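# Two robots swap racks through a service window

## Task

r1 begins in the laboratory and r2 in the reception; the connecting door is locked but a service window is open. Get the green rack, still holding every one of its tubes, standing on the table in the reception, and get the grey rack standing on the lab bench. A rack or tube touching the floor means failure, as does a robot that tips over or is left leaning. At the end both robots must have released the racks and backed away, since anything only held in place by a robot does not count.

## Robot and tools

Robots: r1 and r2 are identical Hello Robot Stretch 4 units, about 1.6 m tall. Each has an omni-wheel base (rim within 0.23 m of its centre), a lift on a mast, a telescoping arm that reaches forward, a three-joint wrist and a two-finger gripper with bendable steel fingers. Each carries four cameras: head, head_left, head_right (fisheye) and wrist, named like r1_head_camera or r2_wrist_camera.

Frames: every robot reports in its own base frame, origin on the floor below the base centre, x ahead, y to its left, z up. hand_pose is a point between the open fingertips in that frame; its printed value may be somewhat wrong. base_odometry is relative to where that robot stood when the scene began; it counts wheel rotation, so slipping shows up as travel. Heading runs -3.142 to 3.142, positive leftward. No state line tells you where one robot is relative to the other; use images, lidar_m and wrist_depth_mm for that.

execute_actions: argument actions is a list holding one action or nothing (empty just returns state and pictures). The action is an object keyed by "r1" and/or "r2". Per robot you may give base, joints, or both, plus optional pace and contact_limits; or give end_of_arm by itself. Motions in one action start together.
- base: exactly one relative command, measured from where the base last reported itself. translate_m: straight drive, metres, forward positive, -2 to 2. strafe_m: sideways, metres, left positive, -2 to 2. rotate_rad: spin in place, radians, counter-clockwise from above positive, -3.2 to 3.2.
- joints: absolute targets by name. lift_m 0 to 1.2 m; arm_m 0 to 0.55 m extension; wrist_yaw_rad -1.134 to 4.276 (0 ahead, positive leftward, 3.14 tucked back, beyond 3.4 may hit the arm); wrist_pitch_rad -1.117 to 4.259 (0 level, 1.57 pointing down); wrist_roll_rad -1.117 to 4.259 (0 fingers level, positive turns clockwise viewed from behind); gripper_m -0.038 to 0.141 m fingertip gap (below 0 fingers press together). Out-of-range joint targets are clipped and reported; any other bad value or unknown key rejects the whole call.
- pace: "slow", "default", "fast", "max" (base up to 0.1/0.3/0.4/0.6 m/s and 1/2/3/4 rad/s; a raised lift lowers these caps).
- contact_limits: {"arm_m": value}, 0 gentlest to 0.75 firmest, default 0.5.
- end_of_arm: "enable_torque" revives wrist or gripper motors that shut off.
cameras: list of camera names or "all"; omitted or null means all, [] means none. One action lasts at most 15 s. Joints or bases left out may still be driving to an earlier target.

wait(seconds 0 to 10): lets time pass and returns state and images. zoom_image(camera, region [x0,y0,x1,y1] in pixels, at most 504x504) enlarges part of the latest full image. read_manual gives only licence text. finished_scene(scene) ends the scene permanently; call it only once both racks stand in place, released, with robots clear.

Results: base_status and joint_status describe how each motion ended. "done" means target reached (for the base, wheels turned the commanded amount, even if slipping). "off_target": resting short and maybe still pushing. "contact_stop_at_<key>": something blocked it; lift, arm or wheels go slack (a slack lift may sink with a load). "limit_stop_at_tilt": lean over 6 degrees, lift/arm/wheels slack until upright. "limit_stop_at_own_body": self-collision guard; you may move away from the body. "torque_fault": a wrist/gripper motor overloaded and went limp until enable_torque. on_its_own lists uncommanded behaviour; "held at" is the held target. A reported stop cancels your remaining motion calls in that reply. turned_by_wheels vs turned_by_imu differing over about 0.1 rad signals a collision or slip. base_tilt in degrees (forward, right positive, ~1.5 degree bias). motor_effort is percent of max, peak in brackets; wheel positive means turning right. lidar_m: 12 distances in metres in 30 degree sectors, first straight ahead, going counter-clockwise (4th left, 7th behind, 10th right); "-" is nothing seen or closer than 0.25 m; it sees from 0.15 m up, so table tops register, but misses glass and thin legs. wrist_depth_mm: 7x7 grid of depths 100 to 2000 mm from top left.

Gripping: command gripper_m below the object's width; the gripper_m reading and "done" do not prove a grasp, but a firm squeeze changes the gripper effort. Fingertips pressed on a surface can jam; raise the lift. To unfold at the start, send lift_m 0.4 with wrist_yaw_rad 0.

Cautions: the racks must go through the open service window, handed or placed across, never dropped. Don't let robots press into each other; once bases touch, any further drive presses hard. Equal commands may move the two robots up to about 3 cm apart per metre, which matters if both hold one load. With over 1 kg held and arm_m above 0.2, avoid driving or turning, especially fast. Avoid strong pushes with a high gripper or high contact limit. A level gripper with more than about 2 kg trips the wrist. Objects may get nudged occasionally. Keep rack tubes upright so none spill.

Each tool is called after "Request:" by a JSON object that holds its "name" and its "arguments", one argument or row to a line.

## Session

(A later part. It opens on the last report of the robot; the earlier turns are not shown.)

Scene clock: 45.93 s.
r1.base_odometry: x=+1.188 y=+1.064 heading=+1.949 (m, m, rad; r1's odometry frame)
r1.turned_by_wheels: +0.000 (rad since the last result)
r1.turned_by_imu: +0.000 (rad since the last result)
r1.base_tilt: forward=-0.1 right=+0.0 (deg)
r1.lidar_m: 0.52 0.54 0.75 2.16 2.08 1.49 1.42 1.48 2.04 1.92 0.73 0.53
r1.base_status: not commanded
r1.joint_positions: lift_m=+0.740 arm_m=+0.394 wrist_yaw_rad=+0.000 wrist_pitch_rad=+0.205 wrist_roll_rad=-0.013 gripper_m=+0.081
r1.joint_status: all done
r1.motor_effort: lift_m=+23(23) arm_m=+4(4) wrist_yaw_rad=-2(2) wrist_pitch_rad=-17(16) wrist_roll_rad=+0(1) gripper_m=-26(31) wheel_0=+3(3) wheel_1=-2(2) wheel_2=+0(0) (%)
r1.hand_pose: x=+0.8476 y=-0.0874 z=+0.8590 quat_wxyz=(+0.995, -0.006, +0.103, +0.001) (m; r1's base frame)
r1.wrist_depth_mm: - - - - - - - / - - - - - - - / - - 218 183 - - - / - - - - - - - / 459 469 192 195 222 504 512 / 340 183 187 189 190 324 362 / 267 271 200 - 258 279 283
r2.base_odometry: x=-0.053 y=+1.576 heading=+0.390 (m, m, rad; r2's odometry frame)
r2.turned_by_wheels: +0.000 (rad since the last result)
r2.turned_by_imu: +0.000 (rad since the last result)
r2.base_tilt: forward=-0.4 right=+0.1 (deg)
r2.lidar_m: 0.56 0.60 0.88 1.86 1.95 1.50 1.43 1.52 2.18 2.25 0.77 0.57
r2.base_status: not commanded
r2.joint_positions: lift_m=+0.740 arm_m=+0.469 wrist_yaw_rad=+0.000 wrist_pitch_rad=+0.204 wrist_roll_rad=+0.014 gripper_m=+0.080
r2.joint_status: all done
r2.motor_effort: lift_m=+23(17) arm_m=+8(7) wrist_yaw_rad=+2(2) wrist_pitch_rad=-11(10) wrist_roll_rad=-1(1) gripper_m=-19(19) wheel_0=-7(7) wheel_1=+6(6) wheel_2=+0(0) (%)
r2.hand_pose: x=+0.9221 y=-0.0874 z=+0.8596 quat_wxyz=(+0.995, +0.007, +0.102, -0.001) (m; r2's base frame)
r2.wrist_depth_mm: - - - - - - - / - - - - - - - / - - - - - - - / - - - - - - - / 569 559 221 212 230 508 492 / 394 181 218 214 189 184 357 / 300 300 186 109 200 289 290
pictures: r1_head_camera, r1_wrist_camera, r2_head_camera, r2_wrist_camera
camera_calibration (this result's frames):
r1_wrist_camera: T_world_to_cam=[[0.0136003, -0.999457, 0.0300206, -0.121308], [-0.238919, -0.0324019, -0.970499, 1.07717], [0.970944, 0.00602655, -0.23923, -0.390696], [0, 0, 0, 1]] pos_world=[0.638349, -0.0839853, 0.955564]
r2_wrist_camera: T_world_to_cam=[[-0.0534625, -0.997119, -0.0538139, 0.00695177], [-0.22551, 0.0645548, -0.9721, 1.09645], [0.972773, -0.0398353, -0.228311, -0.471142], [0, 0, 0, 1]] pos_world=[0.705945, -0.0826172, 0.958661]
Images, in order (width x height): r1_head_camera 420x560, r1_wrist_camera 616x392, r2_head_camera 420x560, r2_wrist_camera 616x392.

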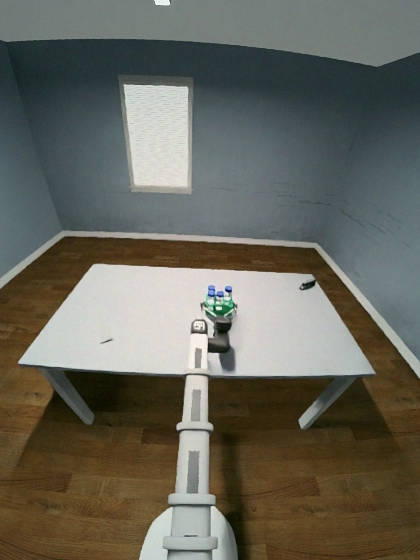

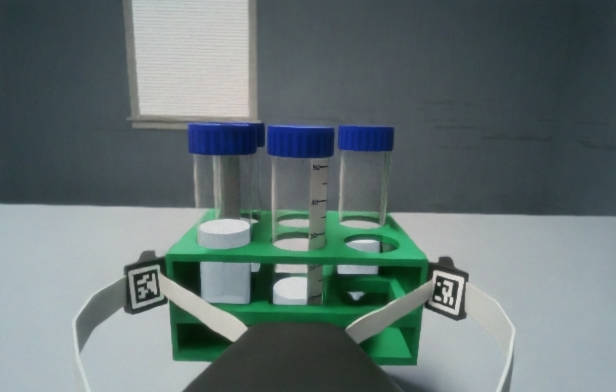

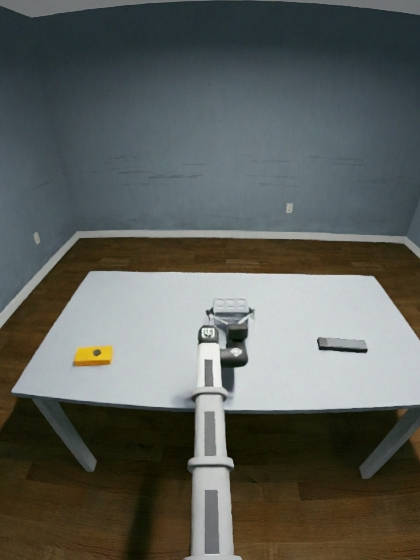

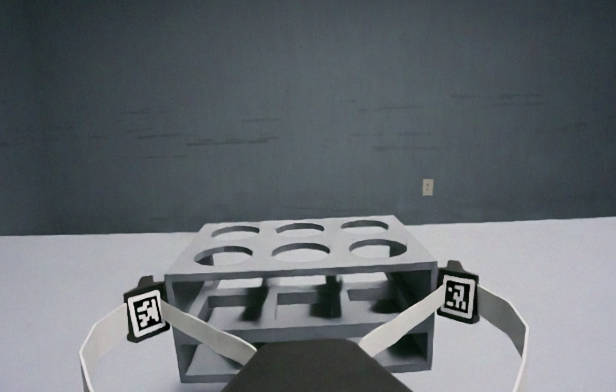

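Request:
{"name": "execute_actions", "arguments": {
  "actions": [
    {"r1":{"joints":{"arm_m":0.05,"lift_m":0.9},"pace":"slow"},"r2":{"joints":{"arm_m":0.05,"lift_m":0.9},"pace":"slow"}}
  ],
  "cameras": []
}}

Request:
{"name": "execute_actions", "arguments": {
  "actions": [
    {"r1":{"base":{"rotate_rad":1.571},"pace":"slow"},"r2":{"base":{"rotate_rad":-1.571},"pace":"slow"}}
  ],
  "cameras": ["r1_head_camera","r2_head_camera"]
}}

Scene clock: 54.40 s.
r1.base_odometry: x=+1.188 y=+1.064 heading=+1.949 (m, m, rad; r1's odometry frame)
r1.turned_by_wheels: +0.000 (rad since the last result)
r1.turned_by_imu: -0.001 (rad since the last result)
r1.base_tilt: forward=-0.1 right=+0.0 (deg)
r1.lidar_m: 0.47 0.53 0.75 2.18 2.10 1.48 1.45 1.48 2.02 1.91 0.77 0.52
r1.base_status: not commanded
r1.joint_positions: lift_m=+0.900 arm_m=+0.051 wrist_yaw_rad=+0.000 wrist_pitch_rad=+0.206 wrist_roll_rad=-0.013 gripper_m=+0.081
r1.joint_status: all done
r1.motor_effort: lift_m=+23(24) arm_m=-4(4) wrist_yaw_rad=-2(2) wrist_pitch_rad=-18(17) wrist_roll_rad=+0(0) gripper_m=-28(30) wheel_0=+4(3) wheel_1=-2(2) wheel_2=+0(0) (%)
r1.hand_pose: x=+0.5041 y=-0.0874 z=+1.0189 quat_wxyz=(+0.995, -0.006, +0.103, +0.001) (m; r1's base frame)
r1.wrist_depth_mm: - - - - - - - / - - - - - - - / - - 218 182 - - - / - - - - - - - / 831 878 191 195 222 917 - / 627 183 186 188 190 591 668 / 496 496 199 - 469 512 521
r2.base_odometry: x=-0.053 y=+1.576 heading=+0.390 (m, m, rad; r2's odometry frame)
r2.turned_by_wheels: +0.000 (rad since the last result)
r2.turned_by_imu: -0.003 (rad since the last result)
r2.base_tilt: forward=-0.5 right=+0.1 (deg)
r2.lidar_m: 0.46 0.60 0.85 1.87 1.94 1.49 1.43 1.53 2.17 2.23 0.77 0.57
r2.base_status: not commanded
r2.joint_positions: lift_m=+0.900 arm_m=+0.051 wrist_yaw_rad=+0.000 wrist_pitch_rad=+0.204 wrist_roll_rad=+0.014 gripper_m=+0.080
r2.joint_status: all done
r2.motor_effort: lift_m=+23(25) arm_m=-7(10) wrist_yaw_rad=+0(2) wrist_pitch_rad=-7(11) wrist_roll_rad=+0(1) gripper_m=-19(19) wheel_0=-7(7) wheel_1=+6(6) wheel_2=+0(0) (%)
r2.hand_pose: x=+0.5047 y=-0.0874 z=+1.0195 quat_wxyz=(+0.995, +0.007, +0.102, -0.001) (m; r2's base frame)
r2.wrist_depth_mm: - - - - - - - / - - - - - - - / - - - - - - - / - - - - - - - / 1025 1025 220 212 231 931 891 / 732 181 218 213 189 185 661 / 549 554 186 109 200 530 521
pictures: none
No camera images: the call's "cameras" was empty. Leave "cameras" out to get every camera's image.

Scene clock: 57.27 s.
r1.base_odometry: x=+1.188 y=+1.064 heading=-2.764 (m, m, rad; r1's odometry frame)
r1.turned_by_wheels: +1.570 (rad since the last result)
r1.turned_by_imu: +1.556 (rad since the last result)
r1.base_tilt: forward=+0.0 right=+0.1 (deg)
r1.lidar_m: 0.48 2.04 1.50 1.43 1.52 2.00 1.88 0.74 0.54 0.49 0.54 0.74
r1.base_status: done
r1.joint_positions: lift_m=+0.900 arm_m=+0.051 wrist_yaw_rad=+0.000 wrist_pitch_rad=+0.206 wrist_roll_rad=-0.013 gripper_m=+0.081
r1.joint_status: not commanded
r1.motor_effort: lift_m=+23(23) arm_m=-5(4) wrist_yaw_rad=-2(1) wrist_pitch_rad=-17(18) wrist_roll_rad=+0(0) gripper_m=-31(29) wheel_0=-4(8) wheel_1=-4(8) wheel_2=-2(7) (%)
r1.hand_pose: x=+0.5041 y=-0.0874 z=+1.0189 quat_wxyz=(+0.995, -0.006, +0.103, +0.001) (m; r1's base frame)
r1.wrist_depth_mm: 1756 1808 1863 1863 - - 1863 / 1921 1921 1921 1921 - - 1983 / - - 217 216 - - - / - - - - - - - / - - 192 189 221 - - / 1921 183 186 188 190 1863 - / 1537 1537 200 - 1430 1618 1618
r2.base_odometry: x=-0.053 y=+1.576 heading=-1.179 (m, m, rad; r2's odometry frame)
r2.turned_by_wheels: -1.570 (rad since the last result)
r2.turned_by_imu: -1.556 (rad since the last result)
r2.base_tilt: forward=-0.5 right=+0.1 (deg)
r2.lidar_m: 0.45 0.75 0.57 0.55 0.58 0.86 1.87 1.93 1.47 1.43 1.51 2.18
r2.base_status: done
r2.joint_positions: lift_m=+0.900 arm_m=+0.051 wrist_yaw_rad=+0.000 wrist_pitch_rad=+0.204 wrist_roll_rad=+0.014 gripper_m=+0.080
r2.joint_status: not commanded
r2.motor_effort: lift_m=+23(23) arm_m=-7(7) wrist_yaw_rad=+2(1) wrist_pitch_rad=-8(10) wrist_roll_rad=-1(1) gripper_m=-19(18) wheel_0=+6(8) wheel_1=+5(8) wheel_2=+4(7) (%)
r2.hand_pose: x=+0.5047 y=-0.0874 z=+1.0195 quat_wxyz=(+0.995, +0.007, +0.102, -0.001) (m; r2's base frame)
r2.wrist_depth_mm: - - - - 1921 1921 - / - - - - - - - / - - - - - - - / - - - - - - - / - - 220 211 231 - - / - 180 218 214 189 185 1983 / 1756 1756 187 109 200 1661 1708
pictures: r1_head_camera, r2_head_camera
Images, in order (width x height): r1_head_camera 420x560, r2_head_camera 420x560.

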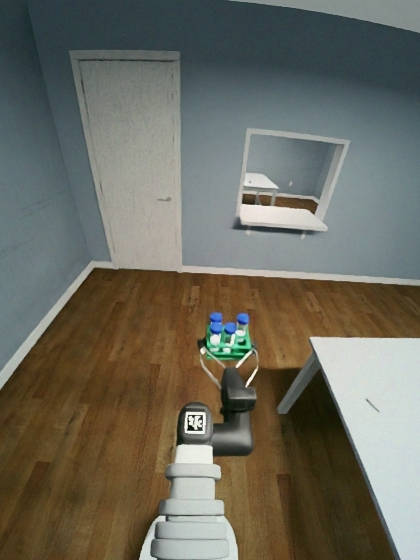

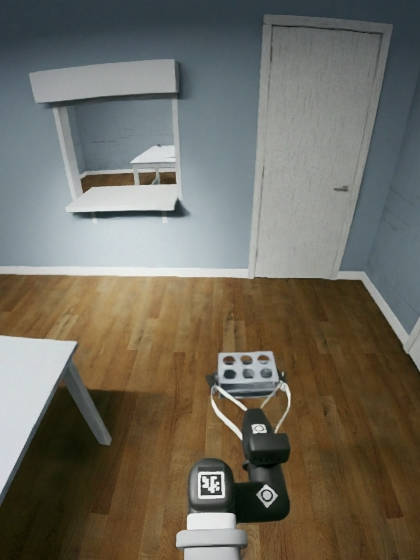

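Request:
{"name": "execute_actions", "arguments": {
  "actions": [
    {"r1":{"base":{"translate_m":1.05},"joints":{"lift_m":1.0}},"r2":{"base":{"translate_m":1.1},"joints":{"lift_m":1.0}}}
  ],
  "cameras": []
}}

Request:
{"name": "execute_actions", "arguments": {
  "actions": [
    {"r1":{"base":{"strafe_m":-0.5}},"r2":{"base":{"strafe_m":0.75}}}
  ],
  "cameras": ["r1_head_camera","r2_head_camera"]
}}

Scene clock: 67.17 s.
r1.base_odometry: x=+0.212 y=+0.676 heading=-2.763 (m, m, rad; r1's odometry frame)
r1.turned_by_wheels: +0.000 (rad since the last result)
r1.turned_by_imu: -0.003 (rad since the last result)
r1.base_tilt: forward=-0.1 right=+0.1 (deg)
r1.lidar_m: 0.45 1.27 1.50 1.42 1.48 2.07 3.00 0.78 0.63 1.29 1.52 1.12
r1.base_status: done
r1.joint_positions: lift_m=+1.000 arm_m=+0.051 wrist_yaw_rad=+0.000 wrist_pitch_rad=+0.206 wrist_roll_rad=-0.013 gripper_m=+0.081
r1.joint_status: all done
r1.motor_effort: lift_m=+21(25) arm_m=-4(4) wrist_yaw_rad=-2(2) wrist_pitch_rad=-18(18) wrist_roll_rad=+0(0) gripper_m=-28(29) wheel_0=+2(8) wheel_1=+1(8) wheel_2=+2(9) (%)
r1.hand_pose: x=+0.5040 y=-0.0874 z=+1.1190 quat_wxyz=(+0.995, -0.006, +0.103, +0.001) (m; r1's base frame)
r1.wrist_depth_mm: 891 891 931 917 917 - - / 931 931 931 960 960 - - / 946 976 217 182 991 - - / 1008 1008 1008 1042 1025 - - / 1025 1025 191 188 223 1042 1078 / 1060 182 187 189 190 854 1118 / 1118 1138 198 - 1160 1160 1160
r2.base_odometry: x=+0.367 y=+0.560 heading=-1.179 (m, m, rad; r2's odometry frame)
r2.turned_by_wheels: +0.001 (rad since the last result)
r2.turned_by_imu: -0.003 (rad since the last result)
r2.base_tilt: forward=-0.5 right=+0.1 (deg)
r2.lidar_m: 0.47 1.17 2.01 0.96 0.57 0.78 2.99 2.04 1.47 1.46 1.57 1.33
r2.base_status: done
r2.joint_positions: lift_m=+1.000 arm_m=+0.051 wrist_yaw_rad=+0.000 wrist_pitch_rad=+0.204 wrist_roll_rad=+0.014 gripper_m=+0.080
r2.joint_status: all done
r2.motor_effort: lift_m=+23(17) arm_m=-6(7) wrist_yaw_rad=+2(0) wrist_pitch_rad=-9(9) wrist_roll_rad=-1(1) gripper_m=-19(19) wheel_0=+5(10) wheel_1=+6(8) wheel_2=-2(10) (%)
r2.hand_pose: x=+0.5047 y=-0.0874 z=+1.1196 quat_wxyz=(+0.995, +0.007, +0.102, -0.001) (m; r2's base frame)
r2.wrist_depth_mm: - - 991 991 976 960 960 / - - 1008 1008 1008 991 976 / - - 1060 1042 1025 1008 1025 / - - 1078 1060 1060 1042 1042 / 1205 1160 221 212 231 1060 1098 / 1160 180 220 213 189 185 1138 / 1229 1205 186 109 200 1160 1160
pictures: none
No camera images: the call's "cameras" was empty. Leave "cameras" out to get every camera's image.

Scene clock: 71.00 s.
r1.base_odometry: x=+0.027 y=+1.141 heading=-2.763 (m, m, rad; r1's odometry frame)
r1.turned_by_wheels: +0.000 (rad since the last result)
r1.turned_by_imu: -0.001 (rad since the last result)
r1.base_tilt: forward=-0.1 right=+0.0 (deg)
r1.lidar_m: 0.46 1.33 1.81 1.90 2.00 2.78 0.28 0.34 0.48 2.77 1.80 1.09
r1.base_status: done
r1.joint_positions: lift_m=+1.000 arm_m=+0.051 wrist_yaw_rad=+0.000 wrist_pitch_rad=+0.206 wrist_roll_rad=-0.013 gripper_m=+0.081
r1.joint_status: not commanded
r1.motor_effort: lift_m=+21(22) arm_m=-4(4) wrist_yaw_rad=-2(3) wrist_pitch_rad=-18(18) wrist_roll_rad=+0(1) gripper_m=-30(27) wheel_0=+2(10) wheel_1=-1(10) wheel_2=+0(1) (%)
r1.hand_pose: x=+0.5040 y=-0.0874 z=+1.1190 quat_wxyz=(+0.995, -0.006, +0.103, +0.001) (m; r1's base frame)
r1.wrist_depth_mm: 917 917 931 - - - 960 / 946 931 960 - - - 960 / 976 991 219 218 - - 976 / 1025 991 991 - - - 1025 / 1042 1042 191 190 221 1060 1060 / 1098 183 186 189 190 842 1098 / 1138 1138 200 - 1118 1160 1160
r2.base_odometry: x=+1.060 y=+0.846 heading=-1.179 (m, m, rad; r2's odometry frame)
r2.turned_by_wheels: +0.000 (rad since the last result)
r2.turned_by_imu: +0.003 (rad since the last result)
r2.base_tilt: forward=-0.5 right=+0.1 (deg)
r2.lidar_m: 0.46 1.24 2.11 2.52 0.35 0.25 0.25 0.28 2.31 2.20 1.83 1.18
r2.base_status: done
r2.joint_positions: lift_m=+1.000 arm_m=+0.051 wrist_yaw_rad=+0.000 wrist_pitch_rad=+0.204 wrist_roll_rad=+0.014 gripper_m=+0.080
r2.joint_status: not commanded
r2.motor_effort: lift_m=+22(23) arm_m=-7(7) wrist_yaw_rad=+1(2) wrist_pitch_rad=-10(11) wrist_roll_rad=+0(1) gripper_m=-18(18) wheel_0=-5(17) wheel_1=+5(13) wheel_2=+0(0) (%)
r2.hand_pose: x=+0.5047 y=-0.0874 z=+1.1196 quat_wxyz=(+0.995, +0.007, +0.102, -0.001) (m; r2's base frame)
r2.wrist_depth_mm: 1042 1118 - - - 1008 1008 / 1078 1138 - - - 1060 1042 / 1098 1118 - - - 1078 1042 / 1138 1160 - - - 1098 1118 / 1182 1160 221 212 232 1138 1160 / 1205 181 218 215 189 185 1182 / 1281 1255 186 109 200 1229 1205
pictures: r1_head_camera, r2_head_camera
Images, in order (width x height): r1_head_camera 420x560, r2_head_camera 420x560.

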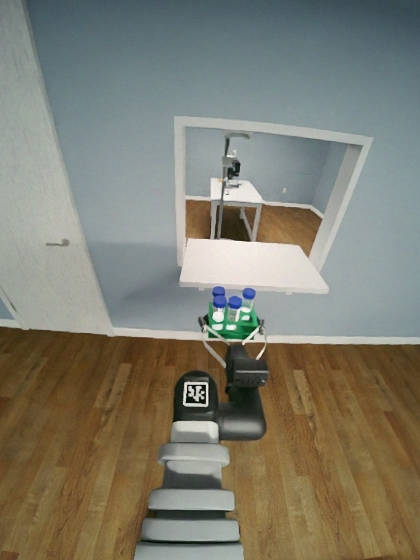

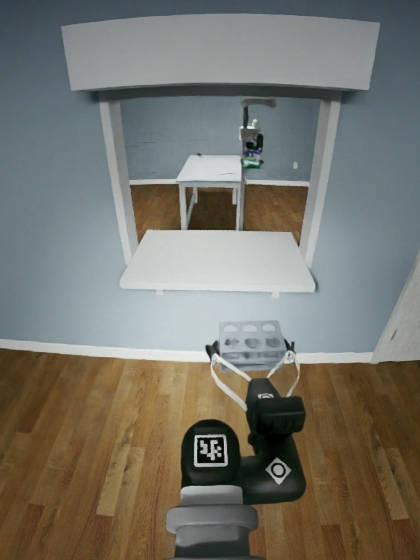

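Request:
{"name": "execute_actions", "arguments": {
  "actions": [
    {"r1":{"base":{"translate_m":0.3}},"r2":{"base":{"translate_m":0.35}}}
  ],
  "cameras": []
}}

Request:
{"name": "execute_actions", "arguments": {
  "actions": [
    {"r1":{"base":{"strafe_m":-0.2},"pace":"slow"},"r2":{"base":{"strafe_m":-0.04},"pace":"slow"}}
  ],
  "cameras": ["r1_head_camera","r2_head_camera","r1_wrist_camera","r2_wrist_camera"]
}}

Scene clock: 75.93 s.
r1.base_odometry: x=-0.251 y=+1.030 heading=-2.763 (m, m, rad; r1's odometry frame)
r1.turned_by_wheels: +0.000 (rad since the last result)
r1.turned_by_imu: -0.001 (rad since the last result)
r1.base_tilt: forward=-0.1 right=+0.0 (deg)
r1.lidar_m: 0.47 1.01 1.40 1.91 1.98 2.80 0.60 0.65 0.93 2.78 1.08 0.82
r1.base_status: done
r1.joint_positions: lift_m=+1.000 arm_m=+0.051 wrist_yaw_rad=+0.000 wrist_pitch_rad=+0.206 wrist_roll_rad=-0.013 gripper_m=+0.081
r1.joint_status: not commanded
r1.motor_effort: lift_m=+21(21) arm_m=-4(4) wrist_yaw_rad=-2(2) wrist_pitch_rad=-17(17) wrist_roll_rad=+0(0) gripper_m=-31(30) wheel_0=+2(8) wheel_1=+3(7) wheel_2=+0(10) (%)
r1.hand_pose: x=+0.5041 y=-0.0874 z=+1.1191 quat_wxyz=(+0.995, -0.006, +0.103, +0.001) (m; r1's base frame)
r1.wrist_depth_mm: 647 634 - - - - - / 654 668 - - - - - / 683 691 189 184 - - - / 707 715 723 - - - - / 741 732 191 195 221 1078 - / 768 183 186 189 190 668 768 / 788 798 199 - 564 591 603
r2.base_odometry: x=+1.194 y=+0.523 heading=-1.178 (m, m, rad; r2's odometry frame)
r2.turned_by_wheels: +0.001 (rad since the last result)
r2.turned_by_imu: -0.001 (rad since the last result)
r2.base_tilt: forward=-0.5 right=+0.1 (deg)
r2.lidar_m: 0.48 0.86 1.59 2.50 2.65 0.61 0.58 0.64 2.29 2.23 1.39 0.83
r2.base_status: done
r2.joint_positions: lift_m=+1.000 arm_m=+0.051 wrist_yaw_rad=+0.000 wrist_pitch_rad=+0.204 wrist_roll_rad=+0.014 gripper_m=+0.080
r2.joint_status: not commanded
r2.motor_effort: lift_m=+22(22) arm_m=-7(7) wrist_yaw_rad=+1(2) wrist_pitch_rad=-10(11) wrist_roll_rad=-1(1) gripper_m=-18(17) wheel_0=+6(15) wheel_1=+4(10) wheel_2=+0(11) (%)
r2.hand_pose: x=+0.5047 y=-0.0874 z=+1.1196 quat_wxyz=(+0.995, +0.007, +0.102, -0.001) (m; r2's base frame)
r2.wrist_depth_mm: 750 - - - - - 676 / 750 - - - - - 707 / 759 - - - - - 723 / 788 - - - - 891 759 / 798 1182 221 212 231 820 788 / 831 180 219 214 189 185 809 / 634 634 186 109 200 603 654
pictures: none
No camera images: the call's "cameras" was empty. Leave "cameras" out to get every camera's image.

Scene clock: 79.07 s.
r1.base_odometry: x=-0.325 y=+1.215 heading=-2.763 (m, m, rad; r1's odometry frame)
r1.turned_by_wheels: +0.000 (rad since the last result)
r1.turned_by_imu: +0.000 (rad since the last result)
r1.base_tilt: forward=+0.0 right=-0.1 (deg)
r1.lidar_m: 0.47 0.77 1.36 2.13 2.23 3.09 0.59 0.66 2.68 2.59 1.39 0.80
r1.base_status: done
r1.joint_positions: lift_m=+1.000 arm_m=+0.051 wrist_yaw_rad=+0.000 wrist_pitch_rad=+0.206 wrist_roll_rad=-0.013 gripper_m=+0.081
r1.joint_status: not commanded
r1.motor_effort: lift_m=+21(21) arm_m=-4(4) wrist_yaw_rad=-2(2) wrist_pitch_rad=-17(17) wrist_roll_rad=+0(0) gripper_m=-29(31) wheel_0=+3(8) wheel_1=-4(7) wheel_2=+1(1) (%)
r1.hand_pose: x=+0.5040 y=-0.0874 z=+1.1191 quat_wxyz=(+0.995, -0.006, +0.103, +0.001) (m; r1's base frame)
r1.wrist_depth_mm: 634 - - - - - 676 / 654 - - - - - 683 / 683 - 219 184 - - 699 / 707 - - 1921 - - 723 / 741 778 191 186 221 960 759 / 759 182 186 189 190 683 778 / 574 569 199 - 559 591 597
r2.base_odometry: x=+1.157 y=+0.508 heading=-1.178 (m, m, rad; r2's odometry frame)
r2.turned_by_wheels: +0.000 (rad since the last result)
r2.turned_by_imu: -0.001 (rad since the last result)
r2.base_tilt: forward=-0.4 right=+0.1 (deg)
r2.lidar_m: 0.47 0.86 1.58 2.53 2.68 0.62 0.59 2.98 2.27 2.19 1.40 0.83
r2.base_status: done
r2.joint_positions: lift_m=+1.000 arm_m=+0.051 wrist_yaw_rad=+0.000 wrist_pitch_rad=+0.204 wrist_roll_rad=+0.014 gripper_m=+0.080
r2.joint_status: not commanded
r2.motor_effort: lift_m=+22(22) arm_m=-7(7) wrist_yaw_rad=+1(1) wrist_pitch_rad=-11(10) wrist_roll_rad=+0(1) gripper_m=-18(19) wheel_0=+7(8) wheel_1=-6(8) wheel_2=+0(0) (%)
r2.hand_pose: x=+0.5047 y=-0.0874 z=+1.1196 quat_wxyz=(+0.995, +0.007, +0.102, -0.001) (m; r2's base frame)
r2.wrist_depth_mm: 809 - - - - 750 683 / 809 - - - - 768 699 / 820 - - - - 788 723 / 809 - - - - 798 741 / 809 - 220 212 231 778 778 / 831 180 218 213 189 185 809 / 627 634 186 109 200 609 831
pictures: r1_head_camera, r1_wrist_camera, r2_head_camera, r2_wrist_camera
camera_calibration (this result's frames):
r1_wrist_camera: T_world_to_cam=[[0.0136359, -0.999456, 0.0300138, -0.124445], [-0.239033, -0.0324046, -0.97047, 1.24753], [0.970916, 0.00605894, -0.239345, 0.00521252], [0, 0, 0, 1]] pos_world=[0.294837, -0.0839832, 1.21567]
r2_wrist_camera: T_world_to_cam=[[-0.0533549, -0.997125, -0.0538028, -0.00140672], [-0.22565, 0.0645251, -0.972069, 1.25513], [0.972746, -0.0397241, -0.228444, -0.00551344], [0, 0, 0, 1]] pos_world=[0.288509, -0.0826094, 1.21874]
Images, in order (width x height): r1_head_camera 420x560, r1_wrist_camera 616x392, r2_head_camera 420x560, r2_wrist_camera 616x392.

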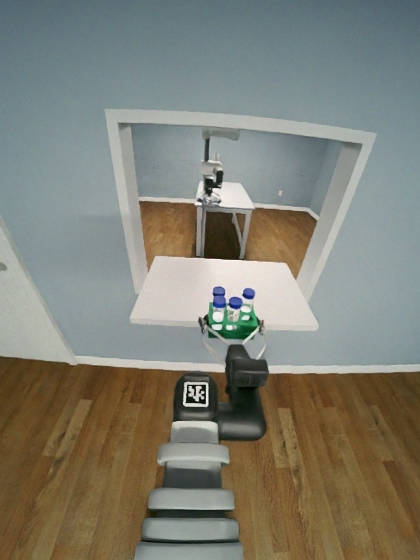

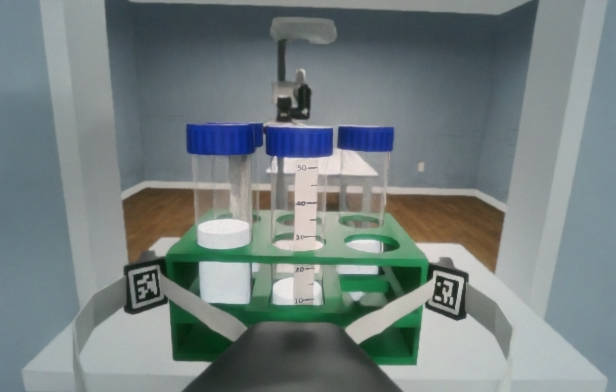

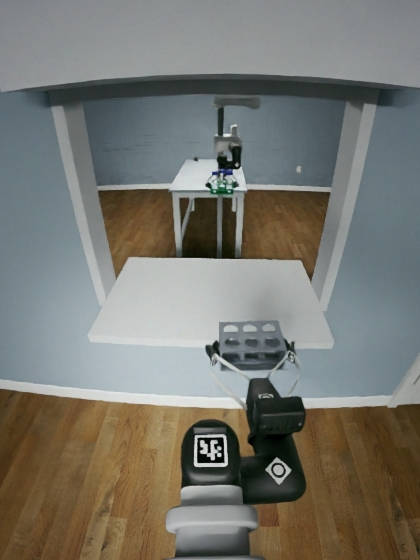

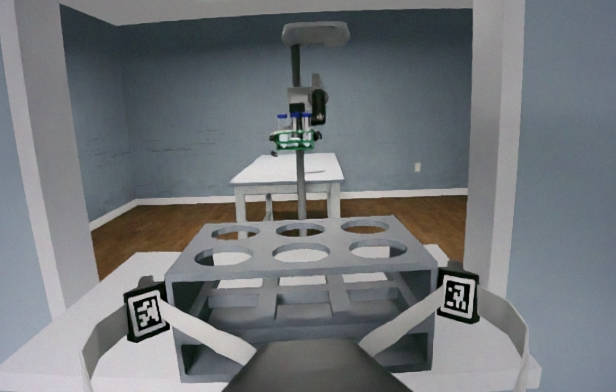

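Request:
{"name": "execute_actions", "arguments": {
  "actions": [
    {"r1":{"base":{"strafe_m":-0.06},"pace":"slow","joints":{"lift_m":0.82}},"r2":{"base":{"strafe_m":-0.06},"pace":"slow","joints":{"lift_m":0.82}}}
  ],
  "cameras": []
}}

Request:
{"name": "execute_actions", "arguments": {
  "actions": [
    {"r1":{"base":{"translate_m":0.1},"pace":"slow","joints":{"arm_m":0.43}},"r2":{"base":{"translate_m":0.1},"pace":"slow","joints":{"arm_m":0.46}}}
  ],
  "cameras": ["r1_head_camera","r2_head_camera","r1_wrist_camera","r2_wrist_camera"]
}}

Scene clock: 84.30 s.
r1.base_odometry: x=-0.347 y=+1.271 heading=-2.763 (m, m, rad; r1's odometry frame)
r1.turned_by_wheels: +0.000 (rad since the last result)
r1.turned_by_imu: -0.001 (rad since the last result)
r1.base_tilt: forward=-0.1 right=+0.1 (deg)
r1.lidar_m: 0.42 0.82 1.42 2.18 2.31 0.61 0.59 0.62 2.62 2.51 1.39 0.80
r1.base_status: done
r1.joint_positions: lift_m=+0.820 arm_m=+0.051 wrist_yaw_rad=+0.000 wrist_pitch_rad=+0.206 wrist_roll_rad=-0.013 gripper_m=+0.081
r1.joint_status: all done
r1.motor_effort: lift_m=+15(19) arm_m=-4(4) wrist_yaw_rad=-2(2) wrist_pitch_rad=-17(16) wrist_roll_rad=-1(0) gripper_m=-30(30) wheel_0=+3(9) wheel_1=-4(7) wheel_2=+1(0) (%)
r1.hand_pose: x=+0.5040 y=-0.0874 z=+0.9396 quat_wxyz=(+0.995, -0.006, +0.103, +0.001) (m; r1's base frame)
r1.wrist_depth_mm: 668 - - - - - 640 / 668 - - - - - 661 / 699 - 218 186 - - 691 / 707 878 798 904 946 809 723 / 544 544 191 198 222 597 732 / 768 182 186 188 190 521 778 / 809 798 199 - 798 809 820
r2.base_odometry: x=+1.102 y=+0.485 heading=-1.178 (m, m, rad; r2's odometry frame)
r2.turned_by_wheels: +0.000 (rad since the last result)
r2.turned_by_imu: -0.002 (rad since the last result)
r2.base_tilt: forward=-0.4 right=+0.1 (deg)
r2.lidar_m: 0.48 0.86 1.56 2.60 0.82 0.62 0.60 2.92 2.19 2.14 1.38 0.83
r2.base_status: done
r2.joint_positions: lift_m=+0.820 arm_m=+0.051 wrist_yaw_rad=+0.000 wrist_pitch_rad=+0.204 wrist_roll_rad=+0.014 gripper_m=+0.080
r2.joint_status: all done
r2.motor_effort: lift_m=+16(24) arm_m=-7(7) wrist_yaw_rad=+1(1) wrist_pitch_rad=-10(12) wrist_roll_rad=-1(2) gripper_m=-18(19) wheel_0=+7(11) wheel_1=-6(9) wheel_2=+0(0) (%)
r2.hand_pose: x=+0.5047 y=-0.0874 z=+0.9401 quat_wxyz=(+0.995, +0.007, +0.102, -0.001) (m; r2's base frame)
r2.wrist_depth_mm: - - - - - 676 676 / - - - - - 707 699 / - - - - - 723 715 / 891 1160 1098 1025 1008 750 741 / 668 661 221 212 231 647 759 / 809 181 219 214 189 185 798 / 854 854 186 109 200 842 820
pictures: none
No camera images: the call's "cameras" was empty. Leave "cameras" out to get every camera's image.

Scene clock: 89.67 s.
r1.base_odometry: x=-0.440 y=+1.234 heading=-2.763 (m, m, rad; r1's odometry frame)
r1.turned_by_wheels: +0.000 (rad since the last result)
r1.turned_by_imu: -0.001 (rad since the last result)
r1.base_tilt: forward=-0.1 right=+0.1 (deg)
r1.lidar_m: 0.63 0.69 1.25 2.19 2.26 0.72 0.71 0.75 2.60 2.53 1.22 0.67
r1.base_status: done
r1.joint_positions: lift_m=+0.820 arm_m=+0.429 wrist_yaw_rad=+0.000 wrist_pitch_rad=+0.206 wrist_roll_rad=-0.013 gripper_m=+0.081
r1.joint_status: all done
r1.motor_effort: lift_m=+15(15) arm_m=+4(4) wrist_yaw_rad=-2(2) wrist_pitch_rad=-18(18) wrist_roll_rad=+0(0) gripper_m=-28(30) wheel_0=+3(6) wheel_1=+2(5) wheel_2=-2(6) (%)
r1.hand_pose: x=+0.8826 y=-0.0874 z=+0.9396 quat_wxyz=(+0.995, -0.006, +0.103, +0.001) (m; r1's base frame)
r1.wrist_depth_mm: - - - - - - - / - - 603 - - - - / - - 217 182 - - - / - 357 336 - - - - / 535 362 191 198 223 585 - / 397 183 186 189 190 375 424 / 314 317 199 - 301 329 330
r2.base_odometry: x=+1.140 y=+0.393 heading=-1.177 (m, m, rad; r2's odometry frame)
r2.turned_by_wheels: +0.000 (rad since the last result)
r2.turned_by_imu: -0.001 (rad since the last result)
r2.base_tilt: forward=-0.4 right=+0.0 (deg)
r2.lidar_m: 0.69 0.73 1.40 2.59 2.75 0.71 0.70 2.92 2.21 2.15 1.22 0.71
r2.base_status: done
r2.joint_positions: lift_m=+0.820 arm_m=+0.459 wrist_yaw_rad=+0.000 wrist_pitch_rad=+0.204 wrist_roll_rad=+0.014 gripper_m=+0.080
r2.joint_status: all done
r2.motor_effort: lift_m=+16(16) arm_m=+8(7) wrist_yaw_rad=+1(1) wrist_pitch_rad=-11(10) wrist_roll_rad=+0(0) gripper_m=-18(16) wheel_0=+6(9) wheel_1=+4(5) wheel_2=-5(9) (%)
r2.hand_pose: x=+0.9121 y=-0.0874 z=+0.9401 quat_wxyz=(+0.995, +0.007, +0.102, -0.001) (m; r2's base frame)
r2.wrist_depth_mm: - - - - - - - / - - - - - - - / - - 569 - - - - / - 377 387 - - - - / 615 362 221 212 230 597 - / 455 180 218 213 189 185 415 / 349 351 186 109 200 336 336
pictures: r1_head_camera, r1_wrist_camera, r2_head_camera, r2_wrist_camera
camera_calibration (this result's frames):
r1_wrist_camera: T_world_to_cam=[[0.0136153, -0.999457, 0.030014, -0.124208], [-0.239023, -0.0323998, -0.970473, 1.16385], [0.970919, 0.0060392, -0.239334, -0.405246], [0, 0, 0, 1]] pos_world=[0.67334, -0.0839847, 1.03623]
r2_wrist_camera: T_world_to_cam=[[-0.0534066, -0.997122, -0.0538027, 0.0107081], [-0.225647, 0.0645367, -0.972069, 1.1726], [0.972744, -0.0397745, -0.228444, -0.442859], [0, 0, 0, 1]] pos_world=[0.695953, -0.0826128, 1.03925]
Images, in order (width x height): r1_head_camera 420x560, r1_wrist_camera 616x392, r2_head_camera 420x560, r2_wrist_camera 616x392.

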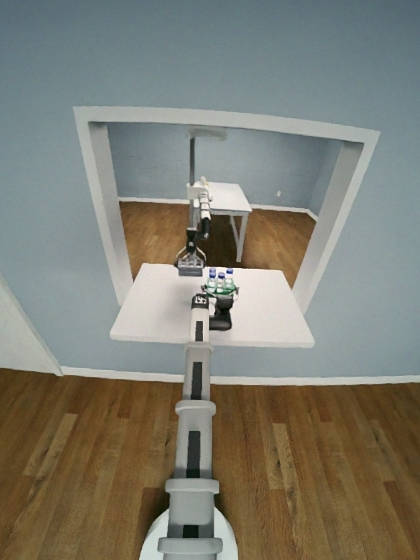

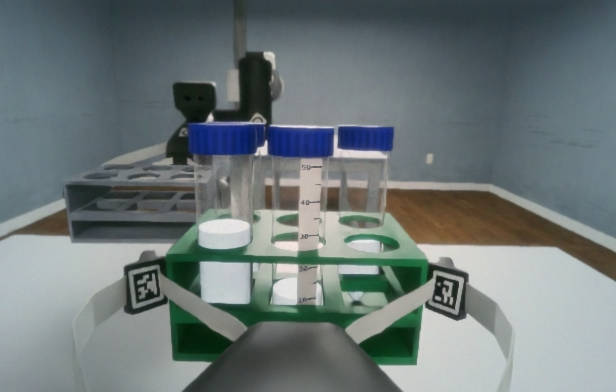

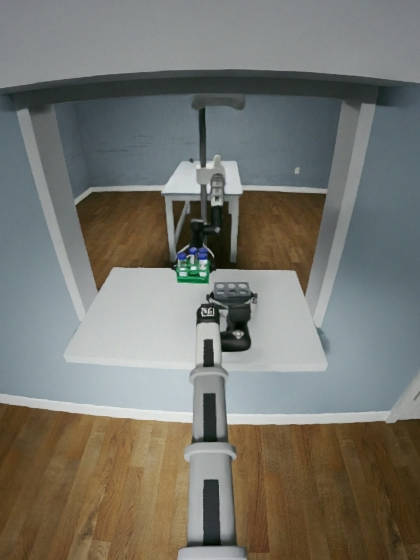

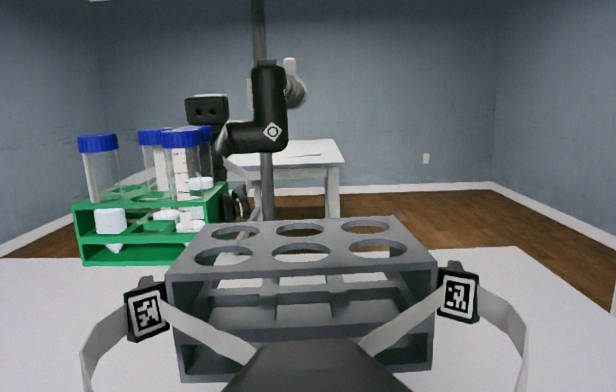

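Request:
{"name": "execute_actions", "arguments": {
  "actions": [
    {"r1":{"base":{"strafe_m":-0.05},"pace":"slow"},"r2":{"base":{"strafe_m":-0.05},"pace":"slow"}}
  ],
  "cameras": []
}}

Request:
{"name": "execute_actions", "arguments": {
  "actions": [
    {"r1":{"pace":"slow","joints":{"lift_m":0.748}},"r2":{"pace":"slow","joints":{"lift_m":0.748}}}
  ],
  "cameras": ["r1_wrist_camera","r2_wrist_camera"]
}}

Scene clock: 93.83 s.
r1.base_odometry: x=-0.459 y=+1.280 heading=-2.763 (m, m, rad; r1's odometry frame)
r1.turned_by_wheels: +0.000 (rad since the last result)
r1.turned_by_imu: +0.000 (rad since the last result)
r1.base_tilt: forward=+0.0 right=+0.1 (deg)
r1.lidar_m: 0.65 0.68 1.24 2.23 2.35 0.73 0.69 0.73 2.59 2.47 1.25 0.65
r1.base_status: done
r1.joint_positions: lift_m=+0.820 arm_m=+0.429 wrist_yaw_rad=+0.000 wrist_pitch_rad=+0.206 wrist_roll_rad=-0.013 gripper_m=+0.081
r1.joint_status: not commanded
r1.motor_effort: lift_m=+14(15) arm_m=+4(4) wrist_yaw_rad=-1(2) wrist_pitch_rad=-17(18) wrist_roll_rad=+0(0) gripper_m=-27(30) wheel_0=+4(8) wheel_1=-2(7) wheel_2=+0(2) (%)
r1.hand_pose: x=+0.8826 y=-0.0874 z=+0.9396 quat_wxyz=(+0.995, -0.006, +0.103, +0.001) (m; r1's base frame)
r1.wrist_depth_mm: - - - - - - - / - - 778 - - - - / - 554 189 217 - - - / 359 379 - - - - - / 469 508 191 198 222 585 - / 394 183 186 189 189 375 427 / 314 319 200 - 301 327 330
r2.base_odometry: x=+1.094 y=+0.374 heading=-1.177 (m, m, rad; r2's odometry frame)
r2.turned_by_wheels: +0.000 (rad since the last result)
r2.turned_by_imu: -0.001 (rad since the last result)
r2.base_tilt: forward=-0.4 right=+0.0 (deg)
r2.lidar_m: 0.68 0.72 1.40 2.64 2.78 0.71 0.69 2.85 2.16 2.10 1.22 0.71
r2.base_status: done
r2.joint_positions: lift_m=+0.820 arm_m=+0.459 wrist_yaw_rad=+0.000 wrist_pitch_rad=+0.204 wrist_roll_rad=+0.014 gripper_m=+0.080
r2.joint_status: not commanded
r2.motor_effort: lift_m=+16(16) arm_m=+8(8) wrist_yaw_rad=+1(0) wrist_pitch_rad=-8(11) wrist_roll_rad=-1(1) gripper_m=-19(18) wheel_0=+8(11) wheel_1=-6(11) wheel_2=+0(4) (%)
r2.hand_pose: x=+0.9121 y=-0.0874 z=+0.9401 quat_wxyz=(+0.995, +0.007, +0.102, -0.001) (m; r2's base frame)
r2.wrist_depth_mm: - - - - - - - / - - 931 - - - - / - 591 1308 - - - - / 384 402 - - - - - / 373 559 221 212 231 - - / 459 180 218 214 189 185 421 / 347 349 186 109 200 336 336
pictures: none
No camera images: the call's "cameras" was empty. Leave "cameras" out to get every camera's image.

Scene clock: 95.33 s.
r1.base_odometry: x=-0.459 y=+1.280 heading=-2.763 (m, m, rad; r1's odometry frame)
r1.turned_by_wheels: +0.000 (rad since the last result)
r1.turned_by_imu: +0.000 (rad since the last result)
r1.base_tilt: forward=-0.1 right=-0.1 (deg)
r1.lidar_m: 0.65 0.68 1.27 2.23 2.32 0.74 0.66 0.74 2.56 2.46 1.25 0.67
r1.base_status: not commanded
r1.joint_positions: lift_m=+0.748 arm_m=+0.429 wrist_yaw_rad=+0.000 wrist_pitch_rad=+0.206 wrist_roll_rad=-0.013 gripper_m=+0.081
r1.joint_status: all done
r1.motor_effort: lift_m=+15(15) arm_m=+4(4) wrist_yaw_rad=-3(2) wrist_pitch_rad=-17(18) wrist_roll_rad=+0(0) gripper_m=-31(29) wheel_0=+4(5) wheel_1=-3(2) wheel_2=+0(0) (%)
r1.hand_pose: x=+0.8826 y=-0.0874 z=+0.8676 quat_wxyz=(+0.995, -0.006, +0.103, +0.001) (m; r1's base frame)
r1.wrist_depth_mm: - - - - - - - / - - 778 - - - - / - 554 217 183 - - - / 357 379 535 554 - - - / 342 349 191 198 221 402 404 / 270 183 187 188 190 258 291 / 211 215 198 - 204 223 225
r2.base_odometry: x=+1.094 y=+0.374 heading=-1.177 (m, m, rad; r2's odometry frame)
r2.turned_by_wheels: +0.000 (rad since the last result)
r2.turned_by_imu: +0.000 (rad since the last result)
r2.base_tilt: forward=-0.5 right=+0.1 (deg)
r2.lidar_m: 0.69 0.72 1.40 2.64 2.77 0.72 0.69 2.85 2.15 2.10 1.23 0.71
r2.base_status: not commanded
r2.joint_positions: lift_m=+0.748 arm_m=+0.459 wrist_yaw_rad=+0.000 wrist_pitch_rad=+0.204 wrist_roll_rad=+0.014 gripper_m=+0.080
r2.joint_status: all done
r2.motor_effort: lift_m=+16(14) arm_m=+8(8) wrist_yaw_rad=+1(1) wrist_pitch_rad=-8(9) wrist_roll_rad=+0(1) gripper_m=-18(20) wheel_0=+8(8) wheel_1=-5(6) wheel_2=+0(0) (%)
r2.hand_pose: x=+0.9121 y=-0.0874 z=+0.8681 quat_wxyz=(+0.995, +0.007, +0.102, -0.001) (m; r2's base frame)
r2.wrist_depth_mm: - - - - - - - / - - 946 - - - - / - 585 1308 - - - - / 402 404 - - - - - / 370 379 220 212 231 402 394 / 312 180 220 214 189 185 282 / 237 238 186 109 200 228 225
pictures: r1_wrist_camera, r2_wrist_camera
camera_calibration (this result's frames):
r1_wrist_camera: T_world_to_cam=[[0.0136156, -0.999457, 0.0300135, -0.122047], [-0.239059, -0.0323996, -0.970464, 1.09399], [0.97091, 0.00603841, -0.239371, -0.42245], [0, 0, 0, 1]] pos_world=[0.673351, -0.0839847, 0.964218]
r2_wrist_camera: T_world_to_cam=[[-0.0534066, -0.997122, -0.0538028, 0.00683408], [-0.225647, 0.0645368, -0.972069, 1.1026], [0.972744, -0.0397745, -0.228444, -0.459313], [0, 0, 0, 1]] pos_world=[0.695957, -0.0826128, 0.967243]
Images, in order (width x height): r1_wrist_camera 616x392, r2_wrist_camera 616x392.

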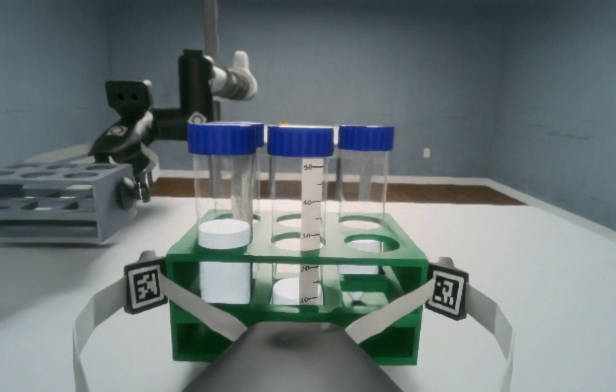

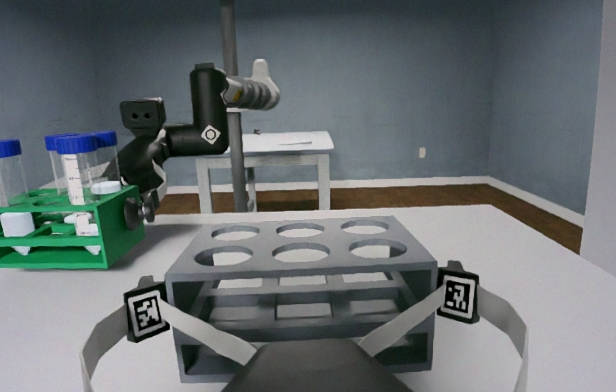

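Request:
{"name": "execute_actions", "arguments": {
  "actions": [
    {"r1":{"pace":"slow","joints":{"lift_m":0.733}},"r2":{"pace":"slow","joints":{"lift_m":0.733}}}
  ],
  "cameras": []
}}

Request:
{"name": "execute_actions", "arguments": {
  "actions": [
    {"r1":{"pace":"slow","joints":{"gripper_m":0.141}},"r2":{"pace":"slow","joints":{"gripper_m":0.141}}}
  ],
  "cameras": []
}}

Request:
{"name": "execute_actions", "arguments": {
  "actions": [
    {"r1":{"joints":{"arm_m":0.1}},"r2":{"joints":{"arm_m":0.1}}}
  ],
  "cameras": ["r1_wrist_camera","r2_wrist_camera","r1_head_camera","r2_head_camera"]
}}

Scene clock: 97.50 s.
r1.base_odometry: x=-0.459 y=+1.280 heading=-2.763 (m, m, rad; r1's odometry frame)
r1.turned_by_wheels: +0.000 (rad since the last result)
r1.turned_by_imu: +0.000 (rad since the last result)
r1.base_tilt: forward=-0.1 right=+0.0 (deg)
r1.lidar_m: 0.64 0.69 1.25 2.23 2.33 0.76 0.69 0.73 2.58 2.46 1.23 0.68
r1.base_status: not commanded
r1.joint_positions: lift_m=+0.733 arm_m=+0.429 wrist_yaw_rad=+0.000 wrist_pitch_rad=+0.206 wrist_roll_rad=-0.013 gripper_m=+0.081
r1.joint_status: all done
r1.motor_effort: lift_m=+14(15) arm_m=+4(4) wrist_yaw_rad=-2(2) wrist_pitch_rad=-18(18) wrist_roll_rad=+0(0) gripper_m=-28(31) wheel_0=+4(4) wheel_1=-2(2) wheel_2=+0(0) (%)
r1.hand_pose: x=+0.8826 y=-0.0874 z=+0.8526 quat_wxyz=(+0.995, -0.006, +0.103, +0.001) (m; r1's base frame)
r1.wrist_depth_mm: - - - - - - - / - - 788 - - - - / - 549 217 182 - - - / 357 379 484 492 574 - - / 330 334 191 189 223 364 368 / 244 183 186 189 189 232 260 / 191 193 195 - 193 201 202
r2.base_odometry: x=+1.094 y=+0.374 heading=-1.177 (m, m, rad; r2's odometry frame)
r2.turned_by_wheels: +0.000 (rad since the last result)
r2.turned_by_imu: -0.001 (rad since the last result)
r2.base_tilt: forward=-0.5 right=+0.1 (deg)
r2.lidar_m: 0.70 0.74 1.40 2.64 2.80 0.72 0.68 2.85 2.16 2.09 1.24 0.72
r2.base_status: not commanded
r2.joint_positions: lift_m=+0.733 arm_m=+0.459 wrist_yaw_rad=+0.000 wrist_pitch_rad=+0.204 wrist_roll_rad=+0.014 gripper_m=+0.080
r2.joint_status: all done
r2.motor_effort: lift_m=+16(20) arm_m=+8(7) wrist_yaw_rad=+1(0) wrist_pitch_rad=-11(11) wrist_roll_rad=-1(1) gripper_m=-18(17) wheel_0=+8(8) wheel_1=-6(6) wheel_2=+0(0) (%)
r2.hand_pose: x=+0.9121 y=-0.0874 z=+0.8531 quat_wxyz=(+0.995, +0.007, +0.102, -0.001) (m; r2's base frame)
r2.wrist_depth_mm: - - - - - - - / - - 931 - - - - / - 591 1308 - - - - / 399 404 1397 - - - - / 351 370 221 213 232 362 351 / 282 180 219 214 189 185 257 / 213 216 186 109 200 206 207
pictures: none
No camera images: the call's "cameras" was empty. Leave "cameras" out to get every camera's image.

Scene clock: 100.70 s.
r1.base_odometry: x=-0.459 y=+1.280 heading=-2.763 (m, m, rad; r1's odometry frame)
r1.turned_by_wheels: +0.000 (rad since the last result)
r1.turned_by_imu: +0.000 (rad since the last result)
r1.base_tilt: forward=+0.0 right=+0.0 (deg)
r1.lidar_m: 0.63 0.67 1.25 2.22 2.31 0.73 0.66 0.72 2.57 2.47 1.24 0.66
r1.base_status: not commanded
r1.joint_positions: lift_m=+0.733 arm_m=+0.429 wrist_yaw_rad=+0.000 wrist_pitch_rad=+0.203 wrist_roll_rad=-0.013 gripper_m=+0.141
r1.joint_status: all done
r1.motor_effort: lift_m=+14(14) arm_m=+4(4) wrist_yaw_rad=-2(2) wrist_pitch_rad=-9(18) wrist_roll_rad=+0(0) gripper_m=-3(31) wheel_0=+4(4) wheel_1=-2(2) wheel_2=+0(0) (%)
r1.hand_pose: x=+0.8827 y=-0.0874 z=+0.8534 quat_wxyz=(+0.995, -0.006, +0.101, +0.001) (m; r1's base frame)
r1.wrist_depth_mm: - - - - - - - / - - 798 - - - - / - 559 597 - - - - / 351 384 554 508 - - - / 319 319 204 220 231 368 375 / 248 225 200 166 201 250 265 / 195 197 204 - 205 204 206
r2.base_odometry: x=+1.094 y=+0.374 heading=-1.177 (m, m, rad; r2's odometry frame)
r2.turned_by_wheels: +0.000 (rad since the last result)
r2.turned_by_imu: -0.001 (rad since the last result)
r2.base_tilt: forward=-0.5 right=+0.1 (deg)
r2.lidar_m: 0.70 0.74 1.43 2.64 2.79 0.72 0.69 2.83 2.14 2.10 1.23 0.71
r2.base_status: not commanded
r2.joint_positions: lift_m=+0.733 arm_m=+0.459 wrist_yaw_rad=+0.000 wrist_pitch_rad=+0.203 wrist_roll_rad=+0.014 gripper_m=+0.141
r2.joint_status: all done
r2.motor_effort: lift_m=+16(16) arm_m=+7(7) wrist_yaw_rad=+2(1) wrist_pitch_rad=-8(9) wrist_roll_rad=-1(0) gripper_m=+0(19) wheel_0=+8(8) wheel_1=-6(6) wheel_2=+0(0) (%)
r2.hand_pose: x=+0.9122 y=-0.0874 z=+0.8533 quat_wxyz=(+0.995, +0.007, +0.101, -0.001) (m; r2's base frame)
r2.wrist_depth_mm: - - - - - - - / - - 931 - - - - / - 580 1336 - - - - / 359 462 1397 - - - - / 351 370 250 230 236 364 357 / 283 205 198 229 202 238 258 / 221 217 208 109 208 207 208
pictures: none
No camera images: the call's "cameras" was empty. Leave "cameras" out to get every camera's image.

Scene clock: 102.87 s.
r1.base_odometry: x=-0.459 y=+1.280 heading=-2.763 (m, m, rad; r1's odometry frame)
r1.turned_by_wheels: +0.000 (rad since the last result)
r1.turned_by_imu: +0.000 (rad since the last result)
r1.base_tilt: forward=-0.1 right=-0.1 (deg)
r1.lidar_m: 0.63 0.68 1.30 2.23 2.34 0.73 0.71 0.74 2.58 2.49 1.23 0.66
r1.base_status: not commanded
r1.joint_positions: lift_m=+0.733 arm_m=+0.101 wrist_yaw_rad=+0.000 wrist_pitch_rad=+0.202 wrist_roll_rad=-0.013 gripper_m=+0.141
r1.joint_status: all done
r1.motor_effort: lift_m=+14(14) arm_m=-4(8) wrist_yaw_rad=-1(2) wrist_pitch_rad=-8(10) wrist_roll_rad=+0(0) gripper_m=-1(3) wheel_0=+4(4) wheel_1=-2(2) wheel_2=+0(0) (%)
r1.hand_pose: x=+0.5543 y=-0.0874 z=+0.8535 quat_wxyz=(+0.995, -0.006, +0.101, +0.001) (m; r1's base frame)
r1.wrist_depth_mm: - - - - - - 539 / - - - - - - 539 / - - 1618 - - - 539 / 535 549 554 525 597 615 559 / 345 342 355 359 364 373 377 / 603 597 603 166 603 357 615 / 627 621 627 - 627 634 640
r2.base_odometry: x=+1.094 y=+0.374 heading=-1.177 (m, m, rad; r2's odometry frame)
r2.turned_by_wheels: +0.000 (rad since the last result)
r2.turned_by_imu: -0.001 (rad since the last result)
r2.base_tilt: forward=-0.5 right=+0.1 (deg)
r2.lidar_m: 0.70 0.74 1.40 2.64 2.78 0.72 0.69 2.85 2.15 2.10 1.26 0.72
r2.base_status: not commanded
r2.joint_positions: lift_m=+0.733 arm_m=+0.101 wrist_yaw_rad=+0.000 wrist_pitch_rad=+0.202 wrist_roll_rad=+0.014 gripper_m=+0.141
r2.joint_status: all done
r2.motor_effort: lift_m=+16(16) arm_m=-7(9) wrist_yaw_rad=+0(1) wrist_pitch_rad=-7(6) wrist_roll_rad=-1(2) gripper_m=-1(2) wheel_0=+8(8) wheel_1=-6(6) wheel_2=+0(0) (%)
r2.hand_pose: x=+0.5548 y=-0.0874 z=+0.8535 quat_wxyz=(+0.995, +0.007, +0.101, -0.001) (m; r2's base frame)
r2.wrist_depth_mm: - - - - - 539 535 / - - - - - 554 549 / - - 1308 - - 574 564 / 723 691 661 591 627 585 585 / 413 404 399 392 379 373 597 / 654 205 384 627 634 627 627 / 683 676 654 109 661 647 654
pictures: r1_head_camera, r1_wrist_camera, r2_head_camera, r2_wrist_camera
camera_calibration (this result's frames):
r1_wrist_camera: T_world_to_cam=[[0.0134202, -0.999458, 0.0300548, -0.117109], [-0.236053, -0.0323747, -0.971201, 1.00077], [0.971647, 0.00593921, -0.23636, -0.110065], [0, 0, 0, 1]] pos_world=[0.344751, -0.0839922, 0.949455]
r2_wrist_camera: T_world_to_cam=[[-0.0534308, -0.997118, -0.0538661, -0.0129975], [-0.224492, 0.0645568, -0.972335, 1.0073], [0.97301, -0.0398601, -0.227294, -0.116165], [0, 0, 0, 1]] pos_world=[0.338467, -0.0826187, 0.952333]
Images, in order (width x height): r1_head_camera 420x560, r1_wrist_camera 616x392, r2_head_camera 420x560, r2_wrist_camera 616x392.

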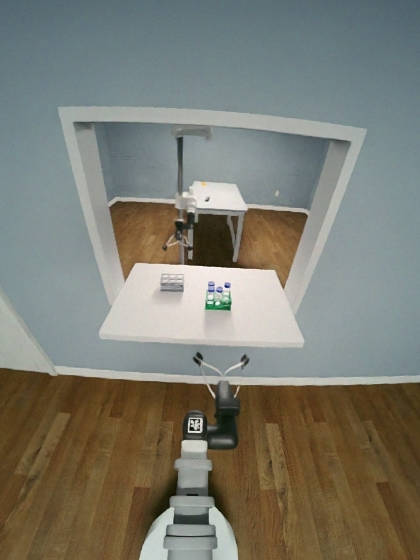

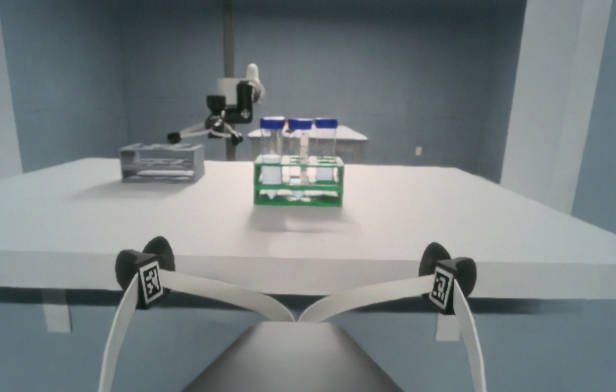

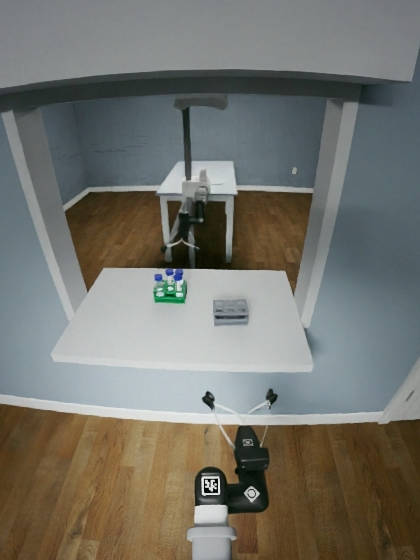

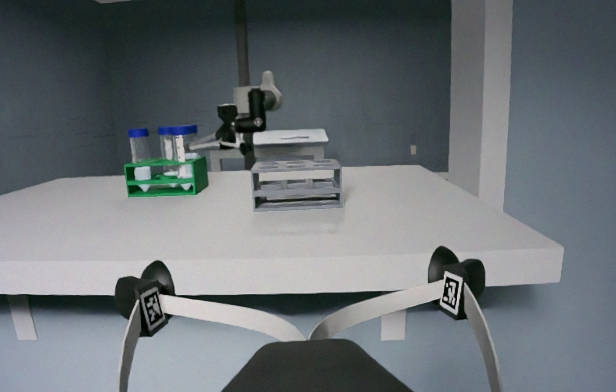

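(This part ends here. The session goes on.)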